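# Seat the tilted brick on the base brick, release

## Task

Get the tilted brick pressed fully down onto the base brick so it sits there on its own, then open the gripper and pull the arm away. It does not count if the brick only stays seated because the robot is still holding or pushing it.

## Robot and tools

Robot: two arms, left_arm and right_arm, standing on opposite sides of a table. Each has six joints, always listed in this order: waist, shoulder, elbow, wrist pitch, wrist yaw, wrist roll, followed by a parallel gripper. Stated joint ranges in radians: waist -3.054 to 3.054, shoulder 0.000 to 3.142, elbow 0.000 to 2.356, wrist pitch -1.571 to 1.571, wrist yaw -1.571 to 1.571, wrist roll -3.142 to 3.142. A real end can sit up to 0.010 rad off the stated one.

World frame: one shared frame, origin at the table centre, +z up, table surface at z = +0.020 m. left_arm's base is on the +y side. The arm names are labels, not image sides. Gripper fingers point along the gripper's +x axis and close along its y axis. The reported end_effector_position lies between the finger pads, roughly 3 to 4 cm behind the tips, and may be a little off at long reach.

The row: every motion command uses rows of 14 numbers, each in [-1, 1], covering both arms even if one stays still. Numbers 1-6 are left_arm joint offsets, 7 is left_arm opening, 8-13 are right_arm joint offsets, 14 is right_arm opening. Joint offsets are scaled: 1.0 equals 0.9615 rad for waist, shoulder and elbow, 1.713 for wrist pitch, 1.767 for wrist yaw, 1.728 for wrist roll. Opening is absolute, not an offset: +1 is fully open (0.088 m pad gap), empty fingers touch near -0.80, and values down to -1 close no further. Closing fully takes about 0.5 s.

execute_actions(actions): a list of actions run one after another. Each action is a table of up to 15 rows, one row per 1/30 s step; if shorter, its last row repeats to fill 15 steps (0.5 s). Joint offsets in every row are measured from the joint angles at the start of that action, not from the previous row; for a call's first action, from the latest reported angles. An empty list just returns the current state and images. An action that would push any joint more than 0.010 rad beyond its range is rejected for both arms; a malformed action, or a bad first action, rejects the whole call. "joint sent to its limit" means a joint was stopped at its end.

move(target, speed, blocking): target is one 14-number row; its joint offsets are measured from the Joint positions in the most recent result that lists them, and its openings are absolute and sent immediately. All joints travel on paths that finish together, so the hand follows a curve; duration is clamped to 0.5-10 s. speed (0.01 to 2 rad/s, default 0.5) caps the fastest joint. Paths ignore obstacles and the other arm. Faster moves hit harder, and aiming past a contact presses harder. The result adds a "move:" line: ending (done, off_target, moving, held, fault), limits=held or limits=none, and each arm's joint furthest from target. With blocking=false the result comes after 0.5 s while motion continues; call wait or stop before sending new actions or moves.

wait(seconds): 0 to 10 s, arms keep their last command; returns early if a running move finishes. stop(): brakes a running move; fingers continue.

zoom_image(camera, region): region [x0, y0, x1, y1] in pixels, top-left origin, at most 504 by 504. Cameras: cam_head_left, cam_head_right, cam_high, cam_low, cam_left_wrist, cam_right_wrist, all 504x504, given in that order in results.

finished_scene(scene): pass the current scene's number once the brick is seated, released and the arm withdrawn; irreversible. Replying without any tool call ends everything.

Reading results: the state line gives each gripper's position (m), orientation quaternion (wxyz) and velocities. Joint positions and Joint velocities list six joints per arm then pad gap in metres. Joint targets shows what the joints are currently driven toward. grip_measured is the opening on the command scale; it may be off by about 1 mm and reads narrower by up to about 0.061 when squeezing hard. Step readings list joint angles at some steps; HELD marks an arm's row being held back. "joint command not followed" means a clearance check altered joint targets.

Motion behaviour: each joint target is kept within a small lead of its measured angle (about 0.21-0.27 rad), and targets are scaled back if they would move the hand more than 70 mm in one step, so big changes need several actions; an unfinished change may need resending. Friction can leave joints short, especially at full reach; check positions after each move.

Gripping: to hold, command an opening about 0.07 below grip_measured; smaller gap holds lighter. Pad force tops out around 34-49 N.

Avoid: dropping the brick or knocking anything off the table; arms colliding or pressing each other; hard slams or shoves. Contact torque reaching a joint's load limit (waist 16.6, shoulder 20.6, elbow 20.5, wrist pitch 5.42, wrist yaw 5.4, wrist roll 5.07 N m, including held weight) freezes that arm for 10 s. Long holding heats motors: MOTOR HOT warns from 50 °C; at 95 °C an OVER-TEMPERATURE FAULT holds the arm and may cut its power. Expect occasional tugs on held parts or pushes on loose objects. Smooth, quick, low-effort motion is preferred.

Each tool is called after "Request:" as name(argument=value, ...), one argument or row to a line, values as JSON.

## Session

Request:
execute_actions(
  actions=[],
)

Scene clock: 0.00 s.
left_arm: end_effector_position=(-0.0187, +0.1437, +0.3679) grip_measured=+1.000 end_effector_quat_wxyz=(+0.709, -0.023, -0.024, -0.704) end_effector_velocity=(+0.003, -0.000, -0.000) end_effector_angular_velocity=(-0.002, -0.006, +0.020) | right_arm: end_effector_position=(+0.0348, -0.3319, +0.2163) grip_measured=+0.984 end_effector_quat_wxyz=(+0.647, +0.268, +0.693, +0.171) end_effector_velocity=(-0.002, -0.001, -0.002) end_effector_angular_velocity=(-0.000, +0.001, +0.018)
Joint names: [waist, shoulder, elbow, wrist pitch, wrist yaw, wrist roll]
Joint positions: left_arm=[ 0.001  0.842  0.657  0.251 -0.006  0.002  0.088] | right_arm=[-1.006  0.66   0.813 -1.366 -0.535  0.808  0.087]
Joint velocities: left_arm=[-0.002  0.002 -0.002  0.007 -0.022  0.007  0.   ] | right_arm=[-0.002 -0.002 -0.007 -0.007 -0.007 -0.022 -0.   ]
Motor temperatures (°C, as the motors report them): left_arm=[19 21 21 21 19 22] | right_arm=[20 20 21 19 20 20]
Heat: left arm: hottest wrist roll 22 °C (+0.0 °C/min); right arm: hottest elbow 21 °C (+0.0 °C/min).
Joint targets: left_arm=[0.001 0.842 0.657 0.251 -0.006 0.002] | right_arm=[-1.006 0.660 0.813 -1.366 -0.535 0.808]

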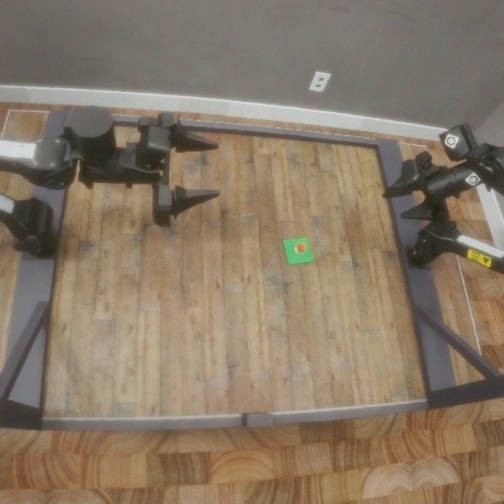

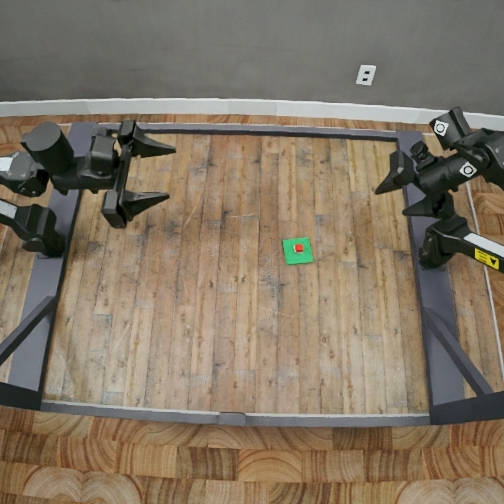

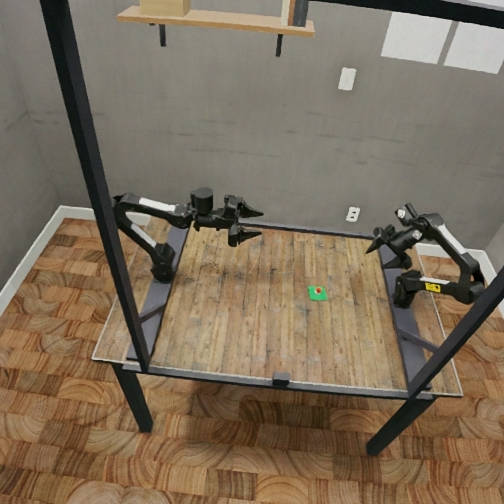

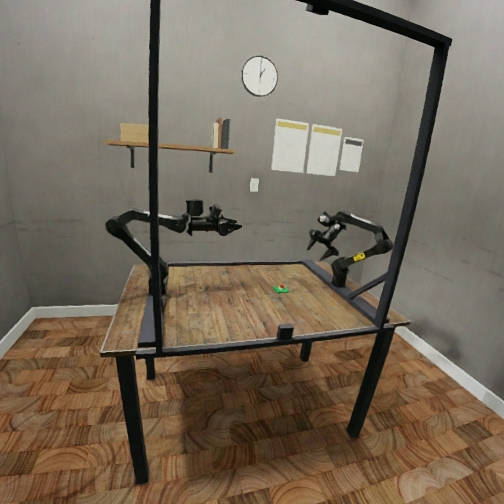

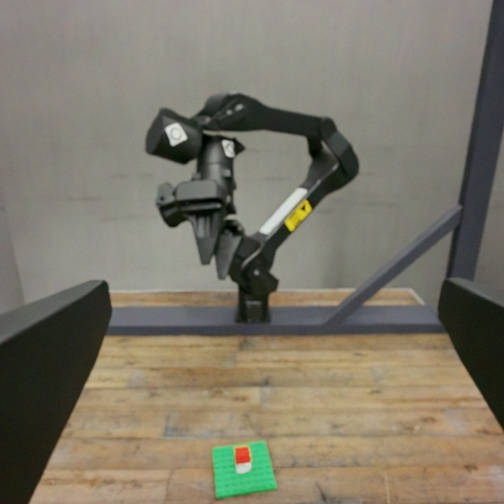

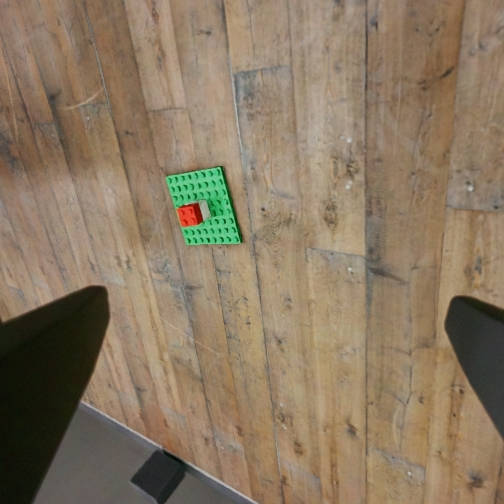

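Request:
zoom_image(
  camera="cam_right_wrist",
  region=[150, 150, 260, 260],
)

Request:
zoom_image(
  camera="cam_head_right",
  region=[270, 220, 330, 280],
)

Request:
zoom_image(
  camera="cam_left_wrist",
  region=[200, 424, 290, 504],
)

Request:
zoom_image(
  camera="cam_low",
  region=[260, 270, 300, 310],
)

Region (150, 150, 260, 260) of cam_right_wrist's 504x504 image, scaled by 4.582, with more detail than that image has.

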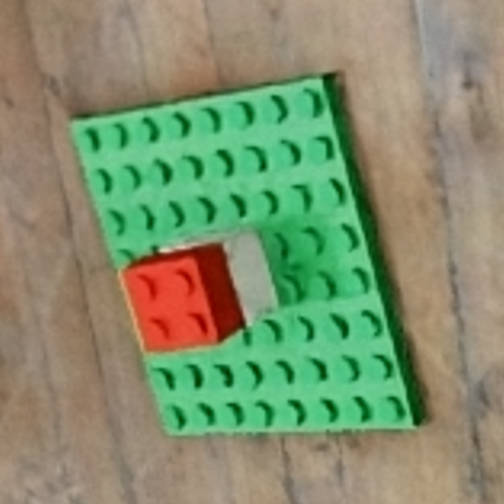

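Region (270, 220, 330, 280) of cam_head_right's 504x504 image, scaled by 8.400, with more detail than that image has.

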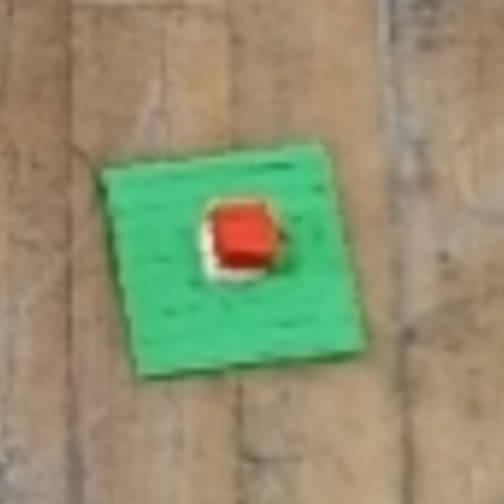

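Region (200, 424, 290, 504) of cam_left_wrist's 504x504 image, scaled by 5.600, with more detail than that image has.

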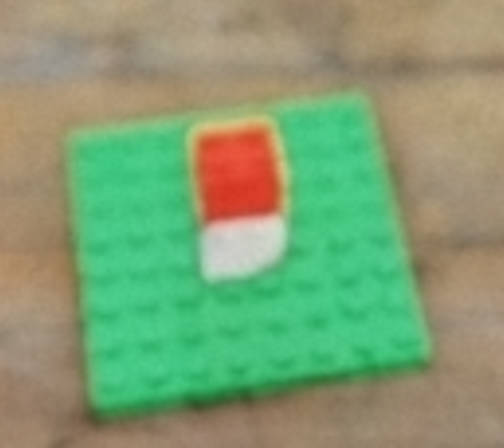

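Region (260, 270, 300, 310) of cam_low's 504x504 image, scaled by 12.600, with more detail than that image has.

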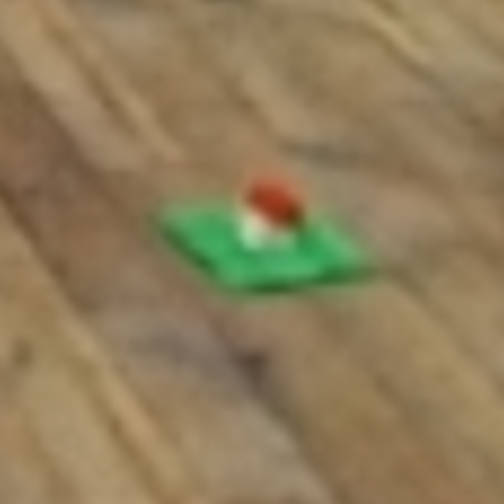

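Request:
move(
  target=[0,0,0,0,0,0,1, 0.942,1,0.625,0.106,0.303,-0.468,-1],
  speed=1,
)

Request:
move(
  target=[0,0,0,0,0,0,1, 0,0.19,0,0,0,0,-1],
)

Scene clock: 24.83 s.
left_arm: end_effector_position=(-0.0187, +0.1437, +0.3679) grip_measured=+1.000 end_effector_quat_wxyz=(+0.709, -0.023, -0.024, -0.704) end_effector_velocity=(-0.001, +0.001, +0.000) end_effector_angular_velocity=(+0.002, +0.008, -0.001) | right_arm: end_effector_position=(+0.0126, -0.1388, +0.1981) grip_measured=-0.814 end_effector_quat_wxyz=(+0.568, -0.430, +0.481, +0.512) end_effector_velocity=(-0.001, -0.002, -0.002) end_effector_angular_velocity=(-0.012, +0.007, +0.006)
Joint names: [waist, shoulder, elbow, wrist pitch, wrist yaw, wrist roll]
Joint positions: left_arm=[ 0.001  0.842  0.657  0.251 -0.006  0.002  0.088] | right_arm=[-0.103  1.614  1.4   -1.188 -0.003  0.005  0.   ]
Joint velocities: left_arm=[-0.007 -0.002  0.002 -0.007 -0.007 -0.007  0.   ] | right_arm=[-0.002  0.002 -0.002 -0.007 -0.007 -0.007  0.   ]
Motor temperatures (°C, as the motors report them): left_arm=[19 21 25 24 19 22] | right_arm=[20 20 23 20 20 20]
Heat: left arm: hottest elbow 25 °C (+7.2 °C/min); right arm: hottest elbow 23 °C (+4.8 °C/min).
Joint targets: left_arm=[0.001 0.842 0.657 0.251 -0.006 0.002] | right_arm=[-0.100 1.622 1.414 -1.185 0.000 -0.000]
move: off_target (right_arm); limits=none; left_arm: farthest joint: the waist, 0.000 radians from its target (0.000 radians at the start); right_arm: farthest joint: the elbow, 0.014 radians from its target (0.601 radians at the start)
camera_calibration (this result's frames):
cam_right_wrist: T_world_to_cam=[[0.997026, -0.0657292, 0.040229, -0.0208047], [-0.0730333, -0.972521, 0.221063, -0.151321], [0.0245933, -0.223344, -0.974429, 0.229888], [0, 0, 0, 1]] pos_world=[0.00403771, -0.0971857, 0.258298]

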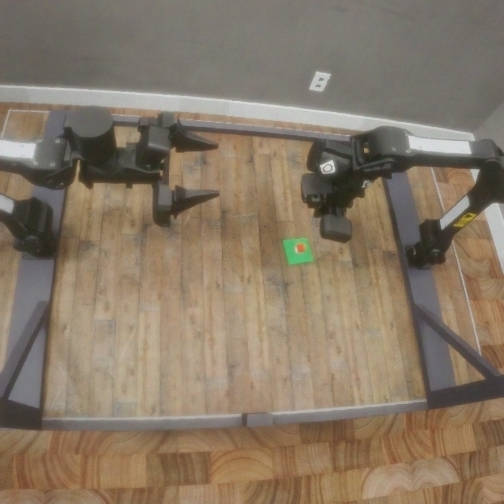

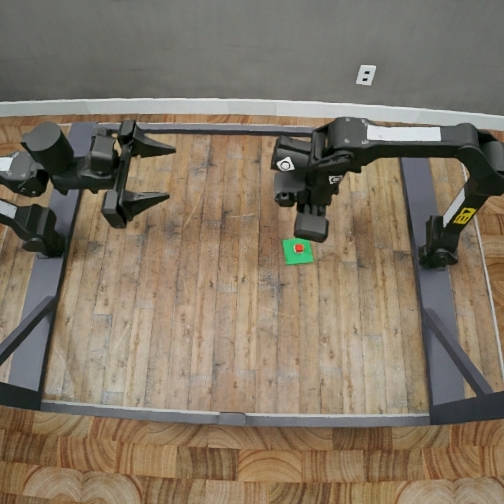

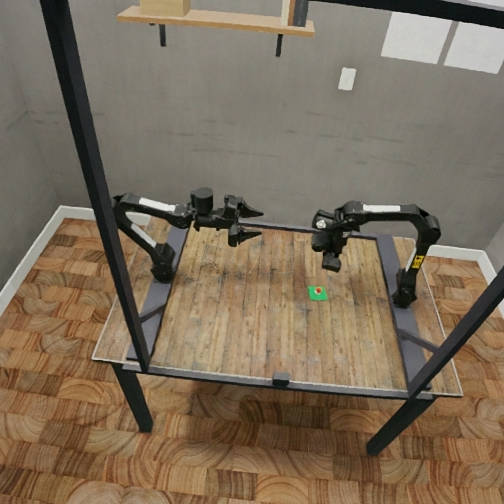

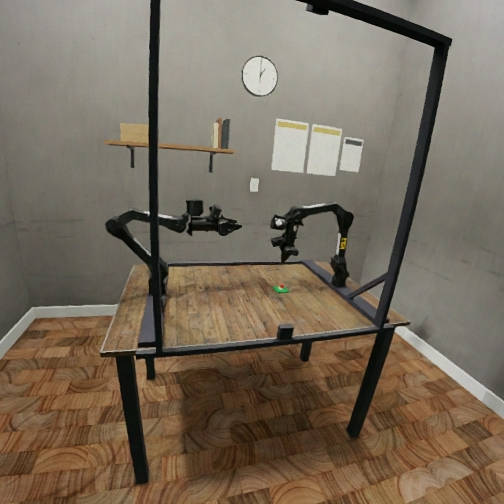

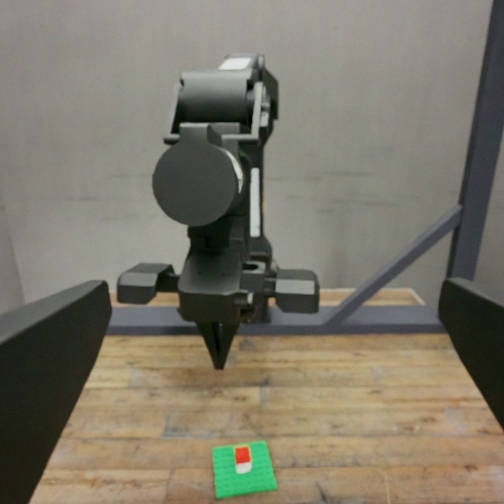

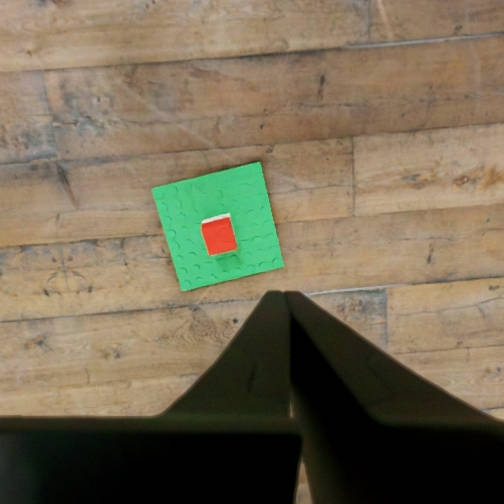

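Scene clock: 25.67 s.
left_arm: end_effector_position=(-0.0187, +0.1437, +0.3679) grip_measured=+1.000 end_effector_quat_wxyz=(+0.709, -0.023, -0.024, -0.704) end_effector_velocity=(+0.000, +0.001, +0.001) end_effector_angular_velocity=(-0.007, +0.008, +0.004) | right_arm: end_effector_position=(+0.0131, -0.1338, +0.1451) grip_measured=-0.814 end_effector_quat_wxyz=(+0.525, -0.473, +0.528, +0.472) end_effector_velocity=(-0.000, +0.001, +0.000) end_effector_angular_velocity=(+0.008, +0.007, +0.020)
Joint names: [waist, shoulder, elbow, wrist pitch, wrist yaw, wrist roll]
Joint positions: left_arm=[ 0.001  0.842  0.657  0.251 -0.006  0.002  0.088] | right_arm=[-0.103  1.788  1.4   -1.188 -0.003  0.005  0.   ]
Joint velocities: left_arm=[-0.002 -0.002 -0.002  0.007 -0.007 -0.007  0.   ] | right_arm=[-0.002 -0.002 -0.002  0.007 -0.007 -0.022  0.   ]
Motor temperatures (°C, as the motors report them): left_arm=[19 21 25 24 19 22] | right_arm=[20 20 23 20 20 20]
Heat: left arm: hottest elbow 25 °C (+7.0 °C/min); right arm: hottest elbow 23 °C (+4.7 °C/min).
Joint targets: left_arm=[0.001 0.842 0.657 0.251 -0.006 0.002] | right_arm=[-0.103 1.796 1.400 -1.188 -0.003 0.005]
move: done; limits=none; left_arm: farthest joint: the waist, 0.000 radians from its target (0.000 radians at the start); right_arm: farthest joint: the shoulder, 0.009 radians from its target (0.183 radians at the start)
camera_calibration (this result's frames):
cam_right_wrist: T_world_to_cam=[[0.997687, -0.0593508, 0.0331498, -0.0169923], [-0.0675628, -0.919683, 0.386807, -0.151733], [0.00753006, -0.388151, -0.921565, 0.149924], [0, 0, 0, 1]] pos_world=[0.00557255, -0.0823613, 0.197419]

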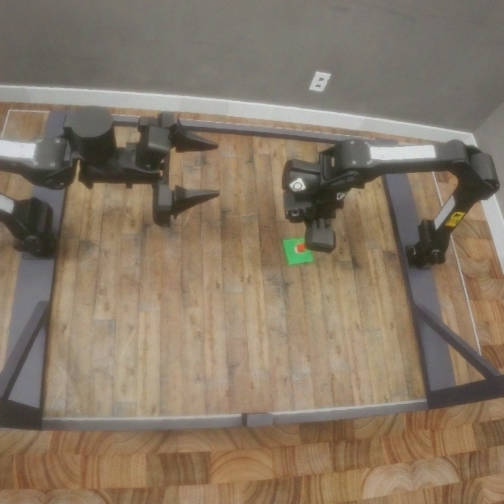

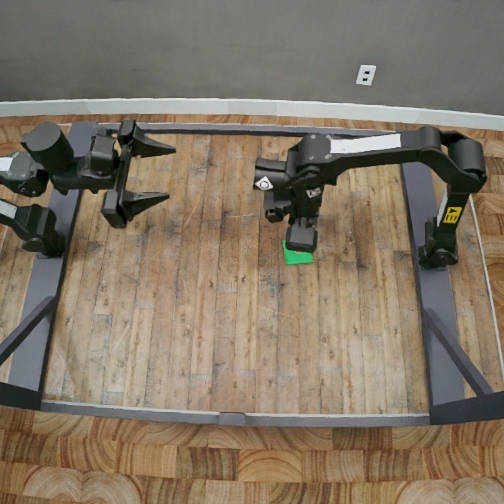

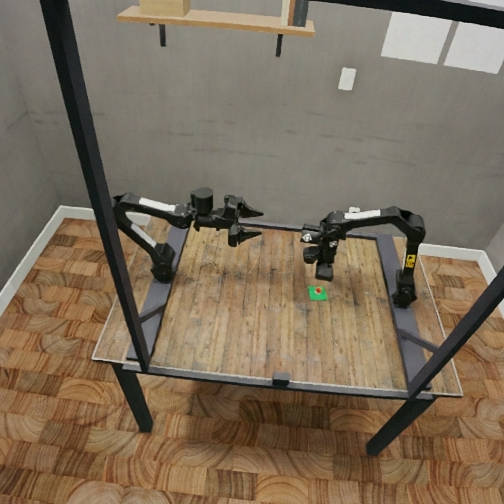

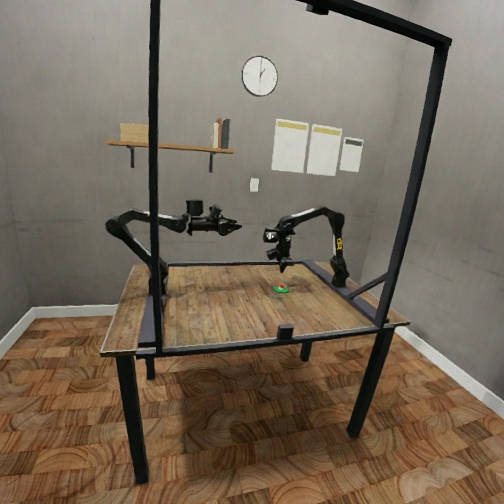

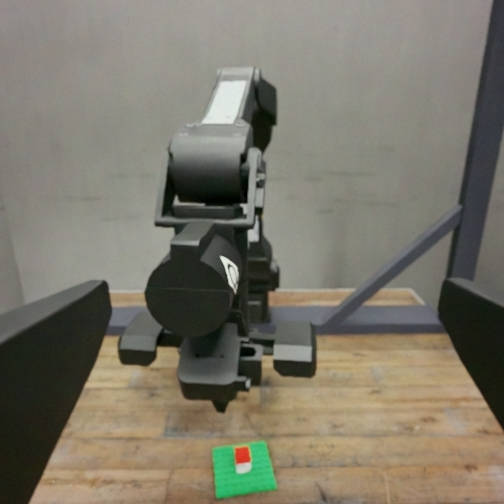

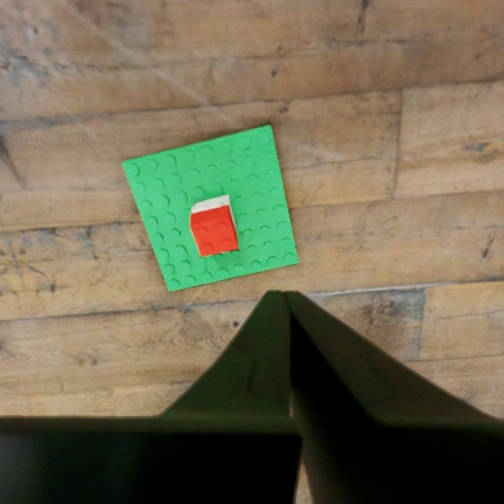

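Request:
move(
  target=[0,0,0,0,0,0,1, 0.068,0.015,-0.177,0.104,0,0,-1],
  speed=0.3,
)

Request:
zoom_image(
  camera="cam_left_wrist",
  region=[180, 384, 300, 504],
)

Request:
zoom_image(
  camera="cam_low",
  region=[250, 250, 310, 310],
)

Scene clock: 46.80 s.
left_arm: end_effector_position=(-0.0187, +0.1437, +0.3679) grip_measured=+1.000 end_effector_quat_wxyz=(+0.709, -0.023, -0.024, -0.704) end_effector_velocity=(-0.003, +0.000, -0.002) end_effector_angular_velocity=(+0.007, +0.007, -0.015) | right_arm: end_effector_position=(-0.0074, -0.1387, +0.1033) grip_measured=-0.814 end_effector_quat_wxyz=(+0.511, -0.487, +0.511, +0.490) end_effector_velocity=(+0.001, -0.002, +0.000) end_effector_angular_velocity=(-0.007, +0.008, +0.000)
Joint names: [waist, shoulder, elbow, wrist pitch, wrist yaw, wrist roll]
Joint positions: left_arm=[ 0.001  0.842  0.657  0.251 -0.006  0.002  0.088] | right_arm=[-0.041  1.795  1.239 -1.012 -0.003  0.005  0.   ]
Joint velocities: left_arm=[-0.007 -0.002 -0.002 -0.007  0.007 -0.007  0.   ] | right_arm=[-0.007 -0.002 -0.002 -0.007 -0.007 -0.007  0.   ]
Motor temperatures (°C, as the motors report them): left_arm=[19 21 26 25 19 22] | right_arm=[20 23 24 20 20 20]
Heat: left arm: hottest elbow 26 °C (+5.1 °C/min); right arm: hottest elbow 24 °C (+3.8 °C/min).
Joint targets: left_arm=[0.001 0.842 0.657 0.251 -0.006 0.002] | right_arm=[-0.038 1.802 1.230 -1.009 -0.003 0.005]
move: done; limits=none; left_arm: farthest joint: the waist, 0.000 radians from its target (0.000 radians at the start); right_arm: farthest joint: the elbow, 0.009 radians from its target (0.170 radians at the start)
camera_calibration (this result's frames):
cam_right_wrist: T_world_to_cam=[[0.999437, 0.00292616, 0.0334326, 0.0132423], [-0.010032, -0.924594, 0.380821, -0.141123], [0.0320259, -0.380942, -0.924044, 0.110996], [0, 0, 0, 1]] pos_world=[-0.0182054, -0.0882367, 0.155865]

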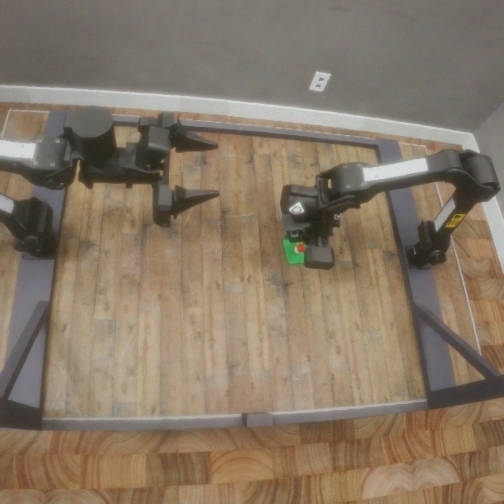

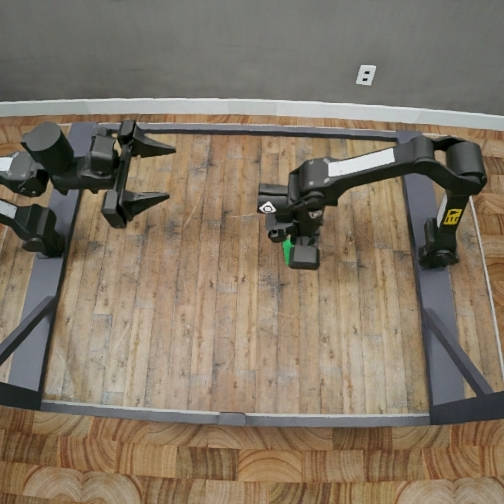

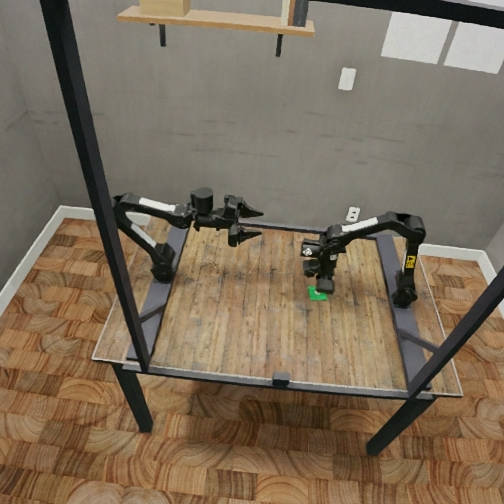

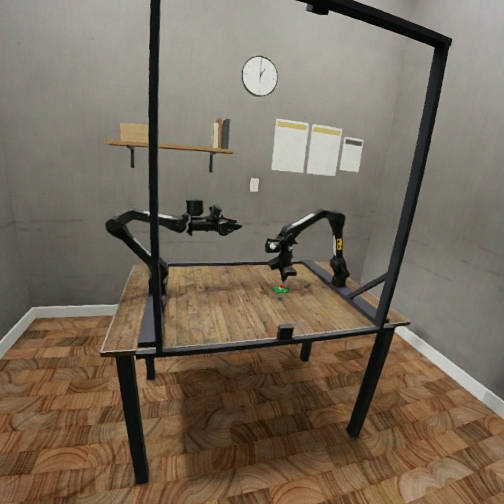

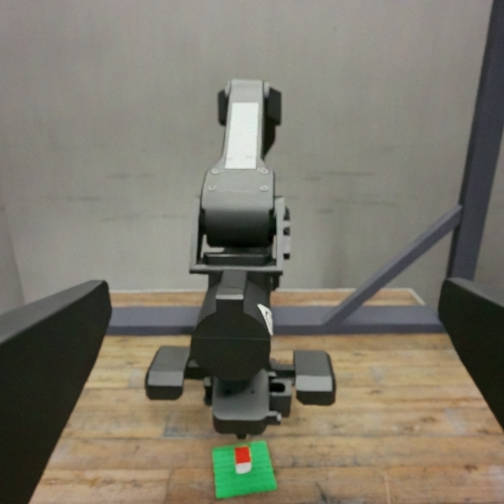

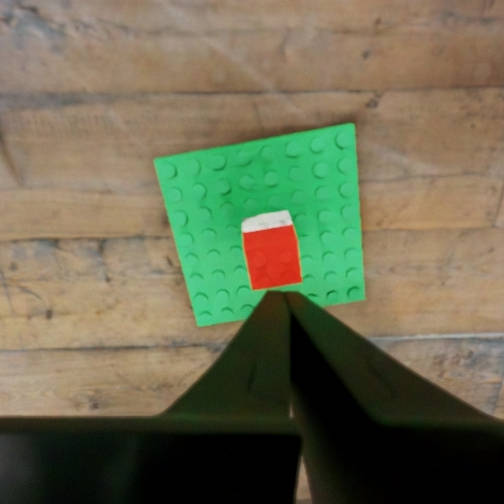

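Region (180, 384, 300, 504) of cam_left_wrist's 504x504 image, scaled by 4.200, with more detail than that image has.

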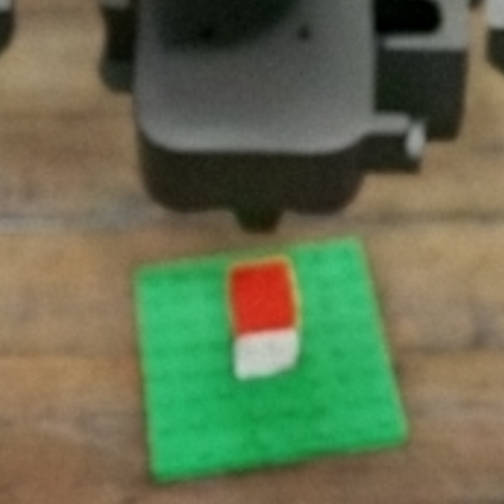

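Region (250, 250, 310, 310) of cam_low's 504x504 image, scaled by 8.400, with more detail than that image has.

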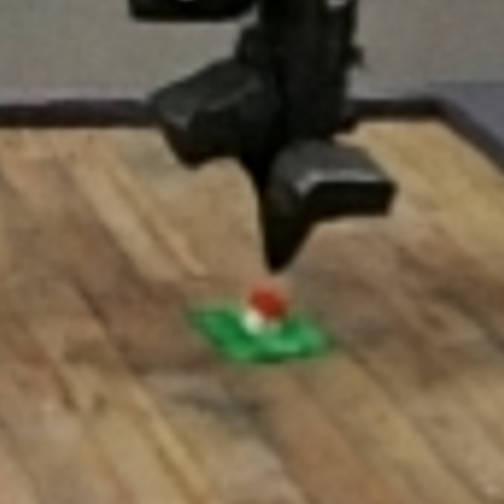

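Request:
zoom_image(
  camera="cam_right_wrist",
  region=[210, 190, 340, 320],
)

Region (210, 190, 340, 320) of cam_right_wrist's 504x504 image, scaled by 3.877, with more detail than that image has.

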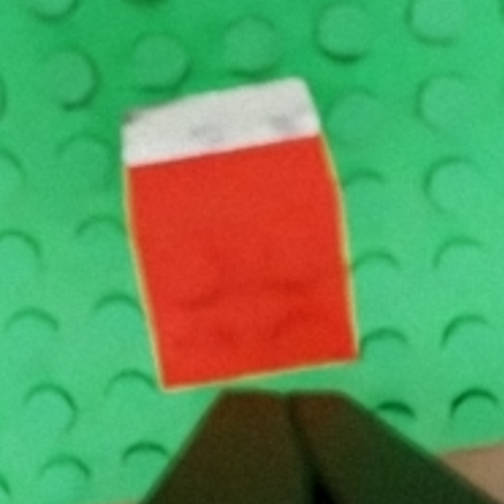

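Request:
move(
  target=[0,0,0,0,0,0,1, 0.003,0.032,-0.042,0.034,0,0,-1],
  speed=0.1,
)

Request:
zoom_image(
  camera="cam_low",
  region=[260, 265, 300, 305],
)

Request:
zoom_image(
  camera="cam_head_left",
  region=[270, 220, 330, 280],
)

Scene clock: 60.00 s.
left_arm: end_effector_position=(-0.0187, +0.1437, +0.3679) grip_measured=+1.000 end_effector_quat_wxyz=(+0.709, -0.023, -0.024, -0.704) end_effector_velocity=(-0.001, +0.001, +0.000) end_effector_angular_velocity=(+0.002, +0.008, -0.001) | right_arm: end_effector_position=(-0.0074, -0.1373, +0.0890) grip_measured=-0.814 end_effector_quat_wxyz=(+0.512, -0.487, +0.511, +0.490) end_effector_velocity=(-0.000, -0.002, +0.000) end_effector_angular_velocity=(-0.007, +0.008, +0.020)
Joint names: [waist, shoulder, elbow, wrist pitch, wrist yaw, wrist roll]
Joint positions: left_arm=[ 0.001  0.842  0.657  0.251 -0.006  0.002  0.088] | right_arm=[-0.041  1.818  1.207 -0.956 -0.003  0.005  0.   ]
Joint velocities: left_arm=[-0.007 -0.002  0.002 -0.007 -0.007 -0.007  0.   ] | right_arm=[-0.002 -0.002 -0.002 -0.007 -0.007 -0.022  0.   ]
Motor temperatures (°C, as the motors report them): left_arm=[19 21 27 26 19 22] | right_arm=[20 23 23 20 20 20]
Heat: left arm: hottest elbow 27 °C (+5.0 °C/min); right arm: hottest shoulder 23 °C (+2.0 °C/min).
Joint targets: left_arm=[0.001 0.842 0.657 0.251 -0.006 0.002] | right_arm=[-0.038 1.826 1.198 -0.954 -0.003 0.005]
move: done; limits=none; left_arm: farthest joint: the waist, 0.000 radians from its target (0.000 radians at the start); right_arm: farthest joint: the shoulder, 0.008 radians from its target (0.030 radians at the start)
camera_calibration (this result's frames):
cam_right_wrist: T_world_to_cam=[[0.999435, 0.00287514, 0.0334989, 0.0136437], [-0.0100555, -0.925174, 0.37941, -0.134354], [0.0320832, -0.379532, -0.924622, 0.0986304], [0, 0, 0, 1]] pos_world=[-0.0181513, -0.0869066, 0.141714]

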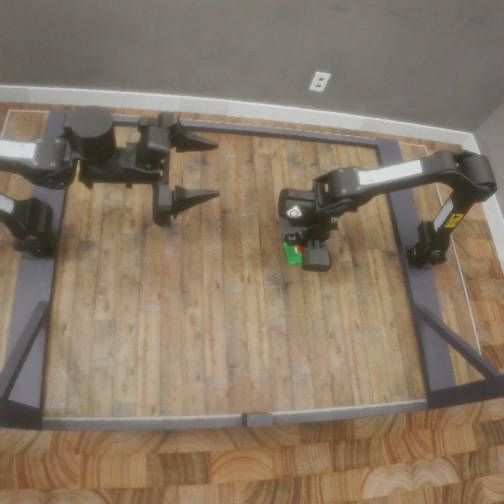

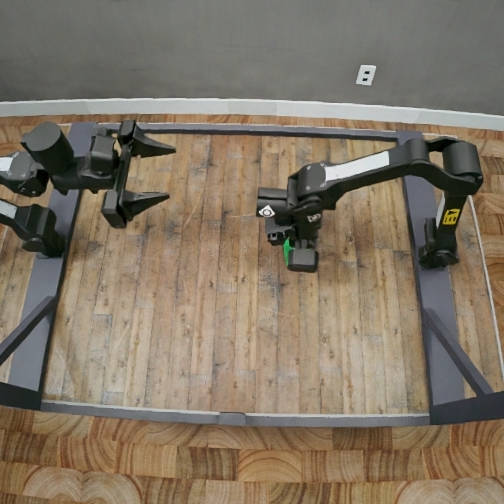

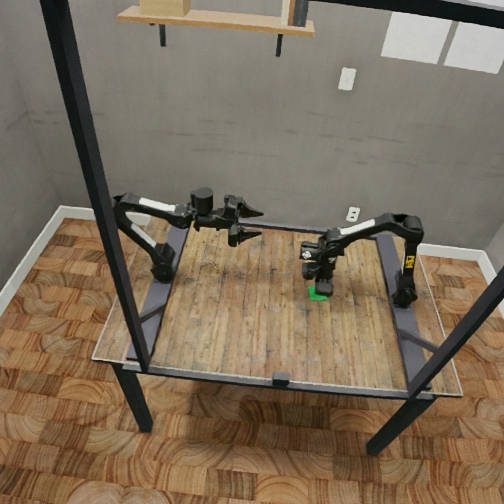

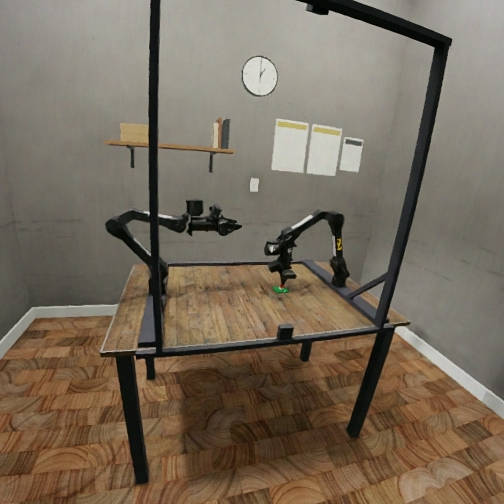

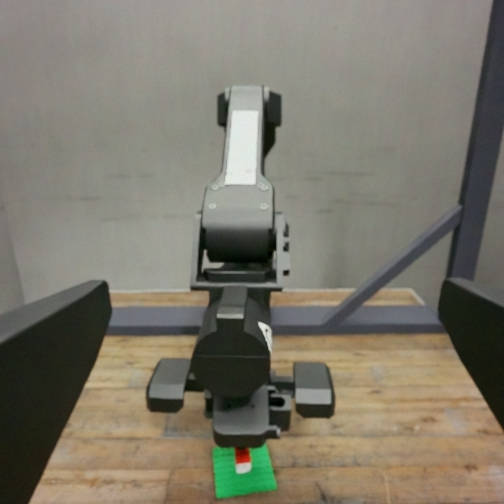

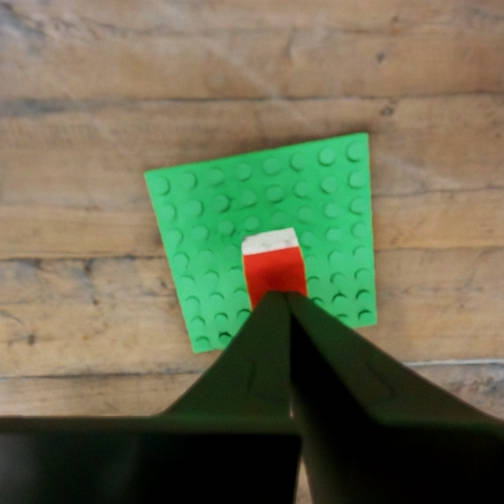

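Region (260, 265, 300, 305) of cam_low's 504x504 image, scaled by 12.600, with more detail than that image has.

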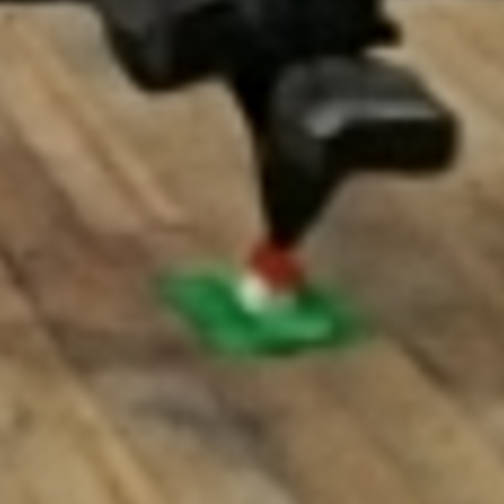

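Region (270, 220, 330, 280) of cam_head_left's 504x504 image, scaled by 8.400, with more detail than that image has.

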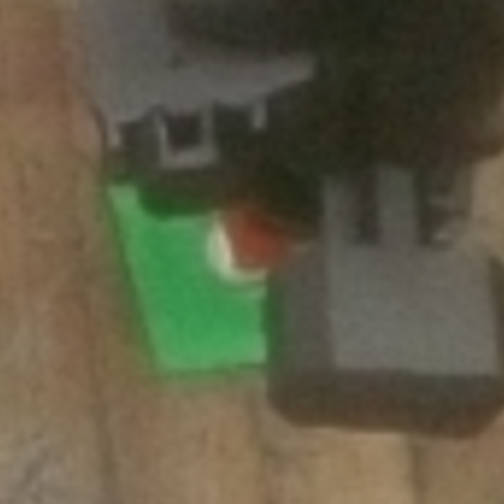

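Request:
move(
  target=[0,0,0,0,0,0,1, 0.009,0.036,-0.026,0.026,0,0,-1],
  speed=0.03,
)

Request:
zoom_image(
  camera="cam_low",
  region=[260, 265, 300, 305],
)

Request:
zoom_image(
  camera="cam_left_wrist",
  region=[200, 424, 290, 504],
)

Scene clock: 68.97 s.
left_arm: end_effector_position=(-0.0187, +0.1437, +0.3679) grip_measured=+1.000 end_effector_quat_wxyz=(+0.709, -0.023, -0.024, -0.704) end_effector_velocity=(-0.002, +0.000, -0.002) end_effector_angular_velocity=(+0.007, +0.007, -0.010) | right_arm: end_effector_position=(-0.0079, -0.1326, +0.0838) grip_measured=-0.814 end_effector_quat_wxyz=(+0.516, -0.484, +0.506, +0.494) end_effector_velocity=(-0.000, +0.001, +0.000) end_effector_angular_velocity=(+0.008, +0.007, -0.010)
Joint names: [waist, shoulder, elbow, wrist pitch, wrist yaw, wrist roll]
Joint positions: left_arm=[ 0.001  0.842  0.657  0.251 -0.006  0.002  0.088] | right_arm=[-0.038  1.829  1.198 -0.92  -0.001  0.005  0.   ]
Joint velocities: left_arm=[-0.002 -0.002 -0.002 -0.007  0.007 -0.007  0.   ] | right_arm=[-0.002 -0.002 -0.002  0.007 -0.007  0.007  0.   ]
Motor temperatures (°C, as the motors report them): left_arm=[19 21 27 26 19 22] | right_arm=[20 24 23 20 20 20]
Heat: left arm: hottest elbow 27 °C (+4.0 °C/min); right arm: hottest shoulder 24 °C (+2.0 °C/min).
Joint targets: left_arm=[0.001 0.842 0.657 0.251 -0.006 0.002] | right_arm=[-0.032 1.852 1.182 -0.912 -0.003 0.005]
move: off_target (right_arm); limits=none; left_arm: farthest joint: the waist, 0.000 radians from its target (0.000 radians at the start); right_arm: farthest joint: the shoulder, 0.024 radians from its target (0.035 radians at the start)
camera_calibration (this result's frames):
cam_right_wrist: T_world_to_cam=[[0.999362, 0.00495406, 0.0353658, 0.0144301], [-0.00825939, -0.931415, 0.363866, -0.127541], [0.0347429, -0.363926, -0.93078, 0.0981872], [0, 0, 0, 1]] pos_world=[-0.0188856, -0.0831322, 0.137288]

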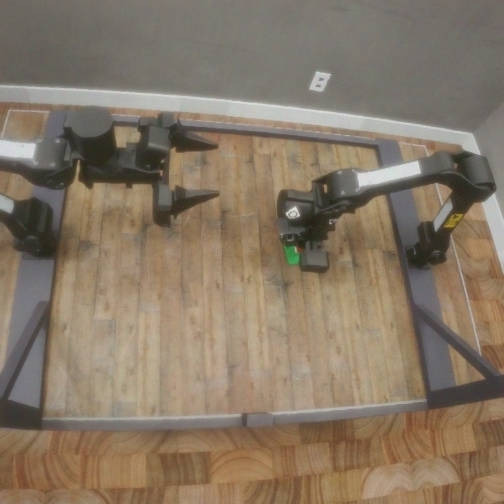

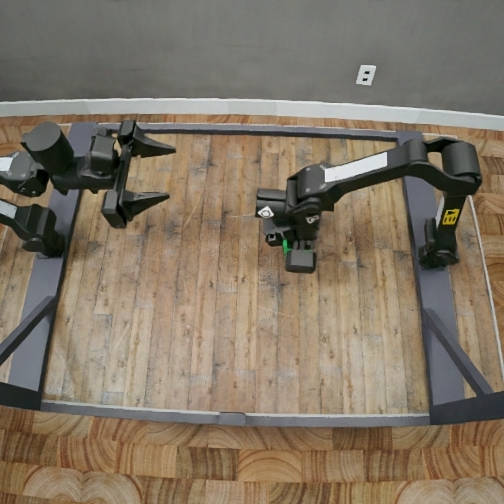

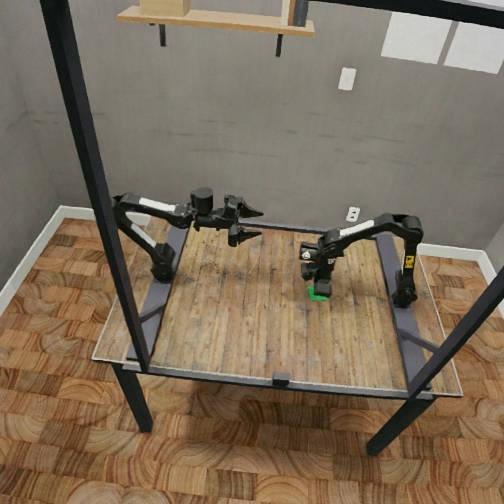

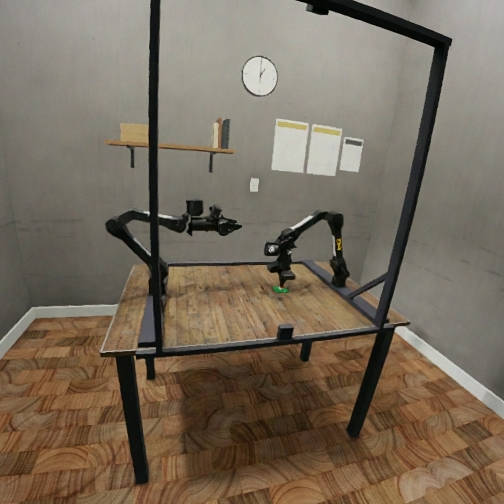

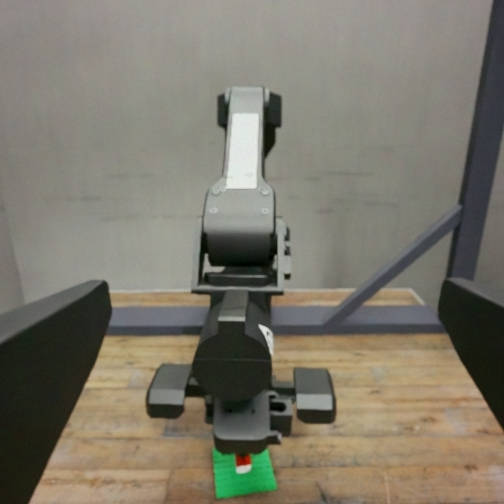

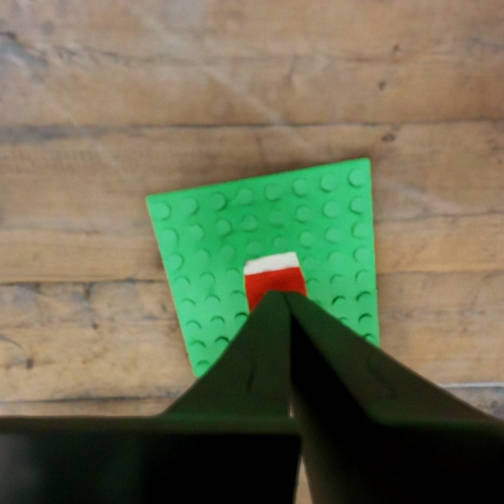

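Region (260, 265, 300, 305) of cam_low's 504x504 image, scaled by 12.600, with more detail than that image has.

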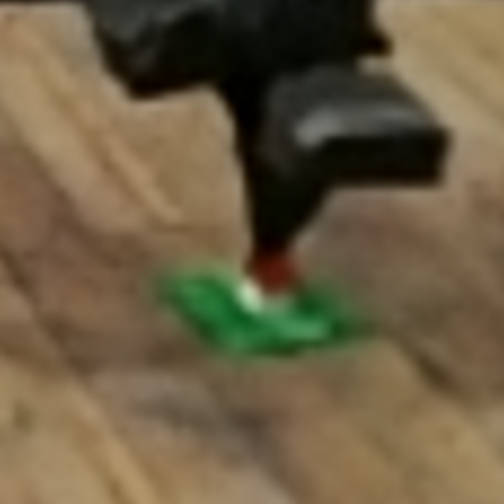

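Region (200, 424, 290, 504) of cam_left_wrist's 504x504 image, scaled by 5.600, with more detail than that image has.

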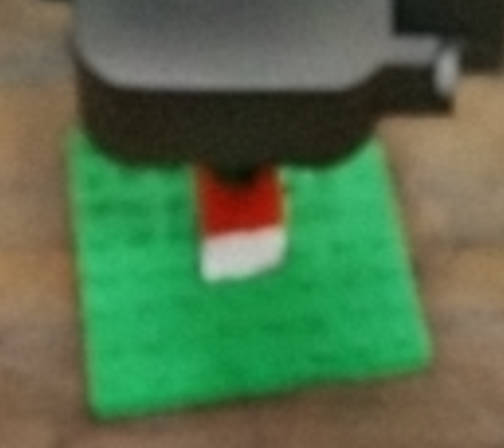

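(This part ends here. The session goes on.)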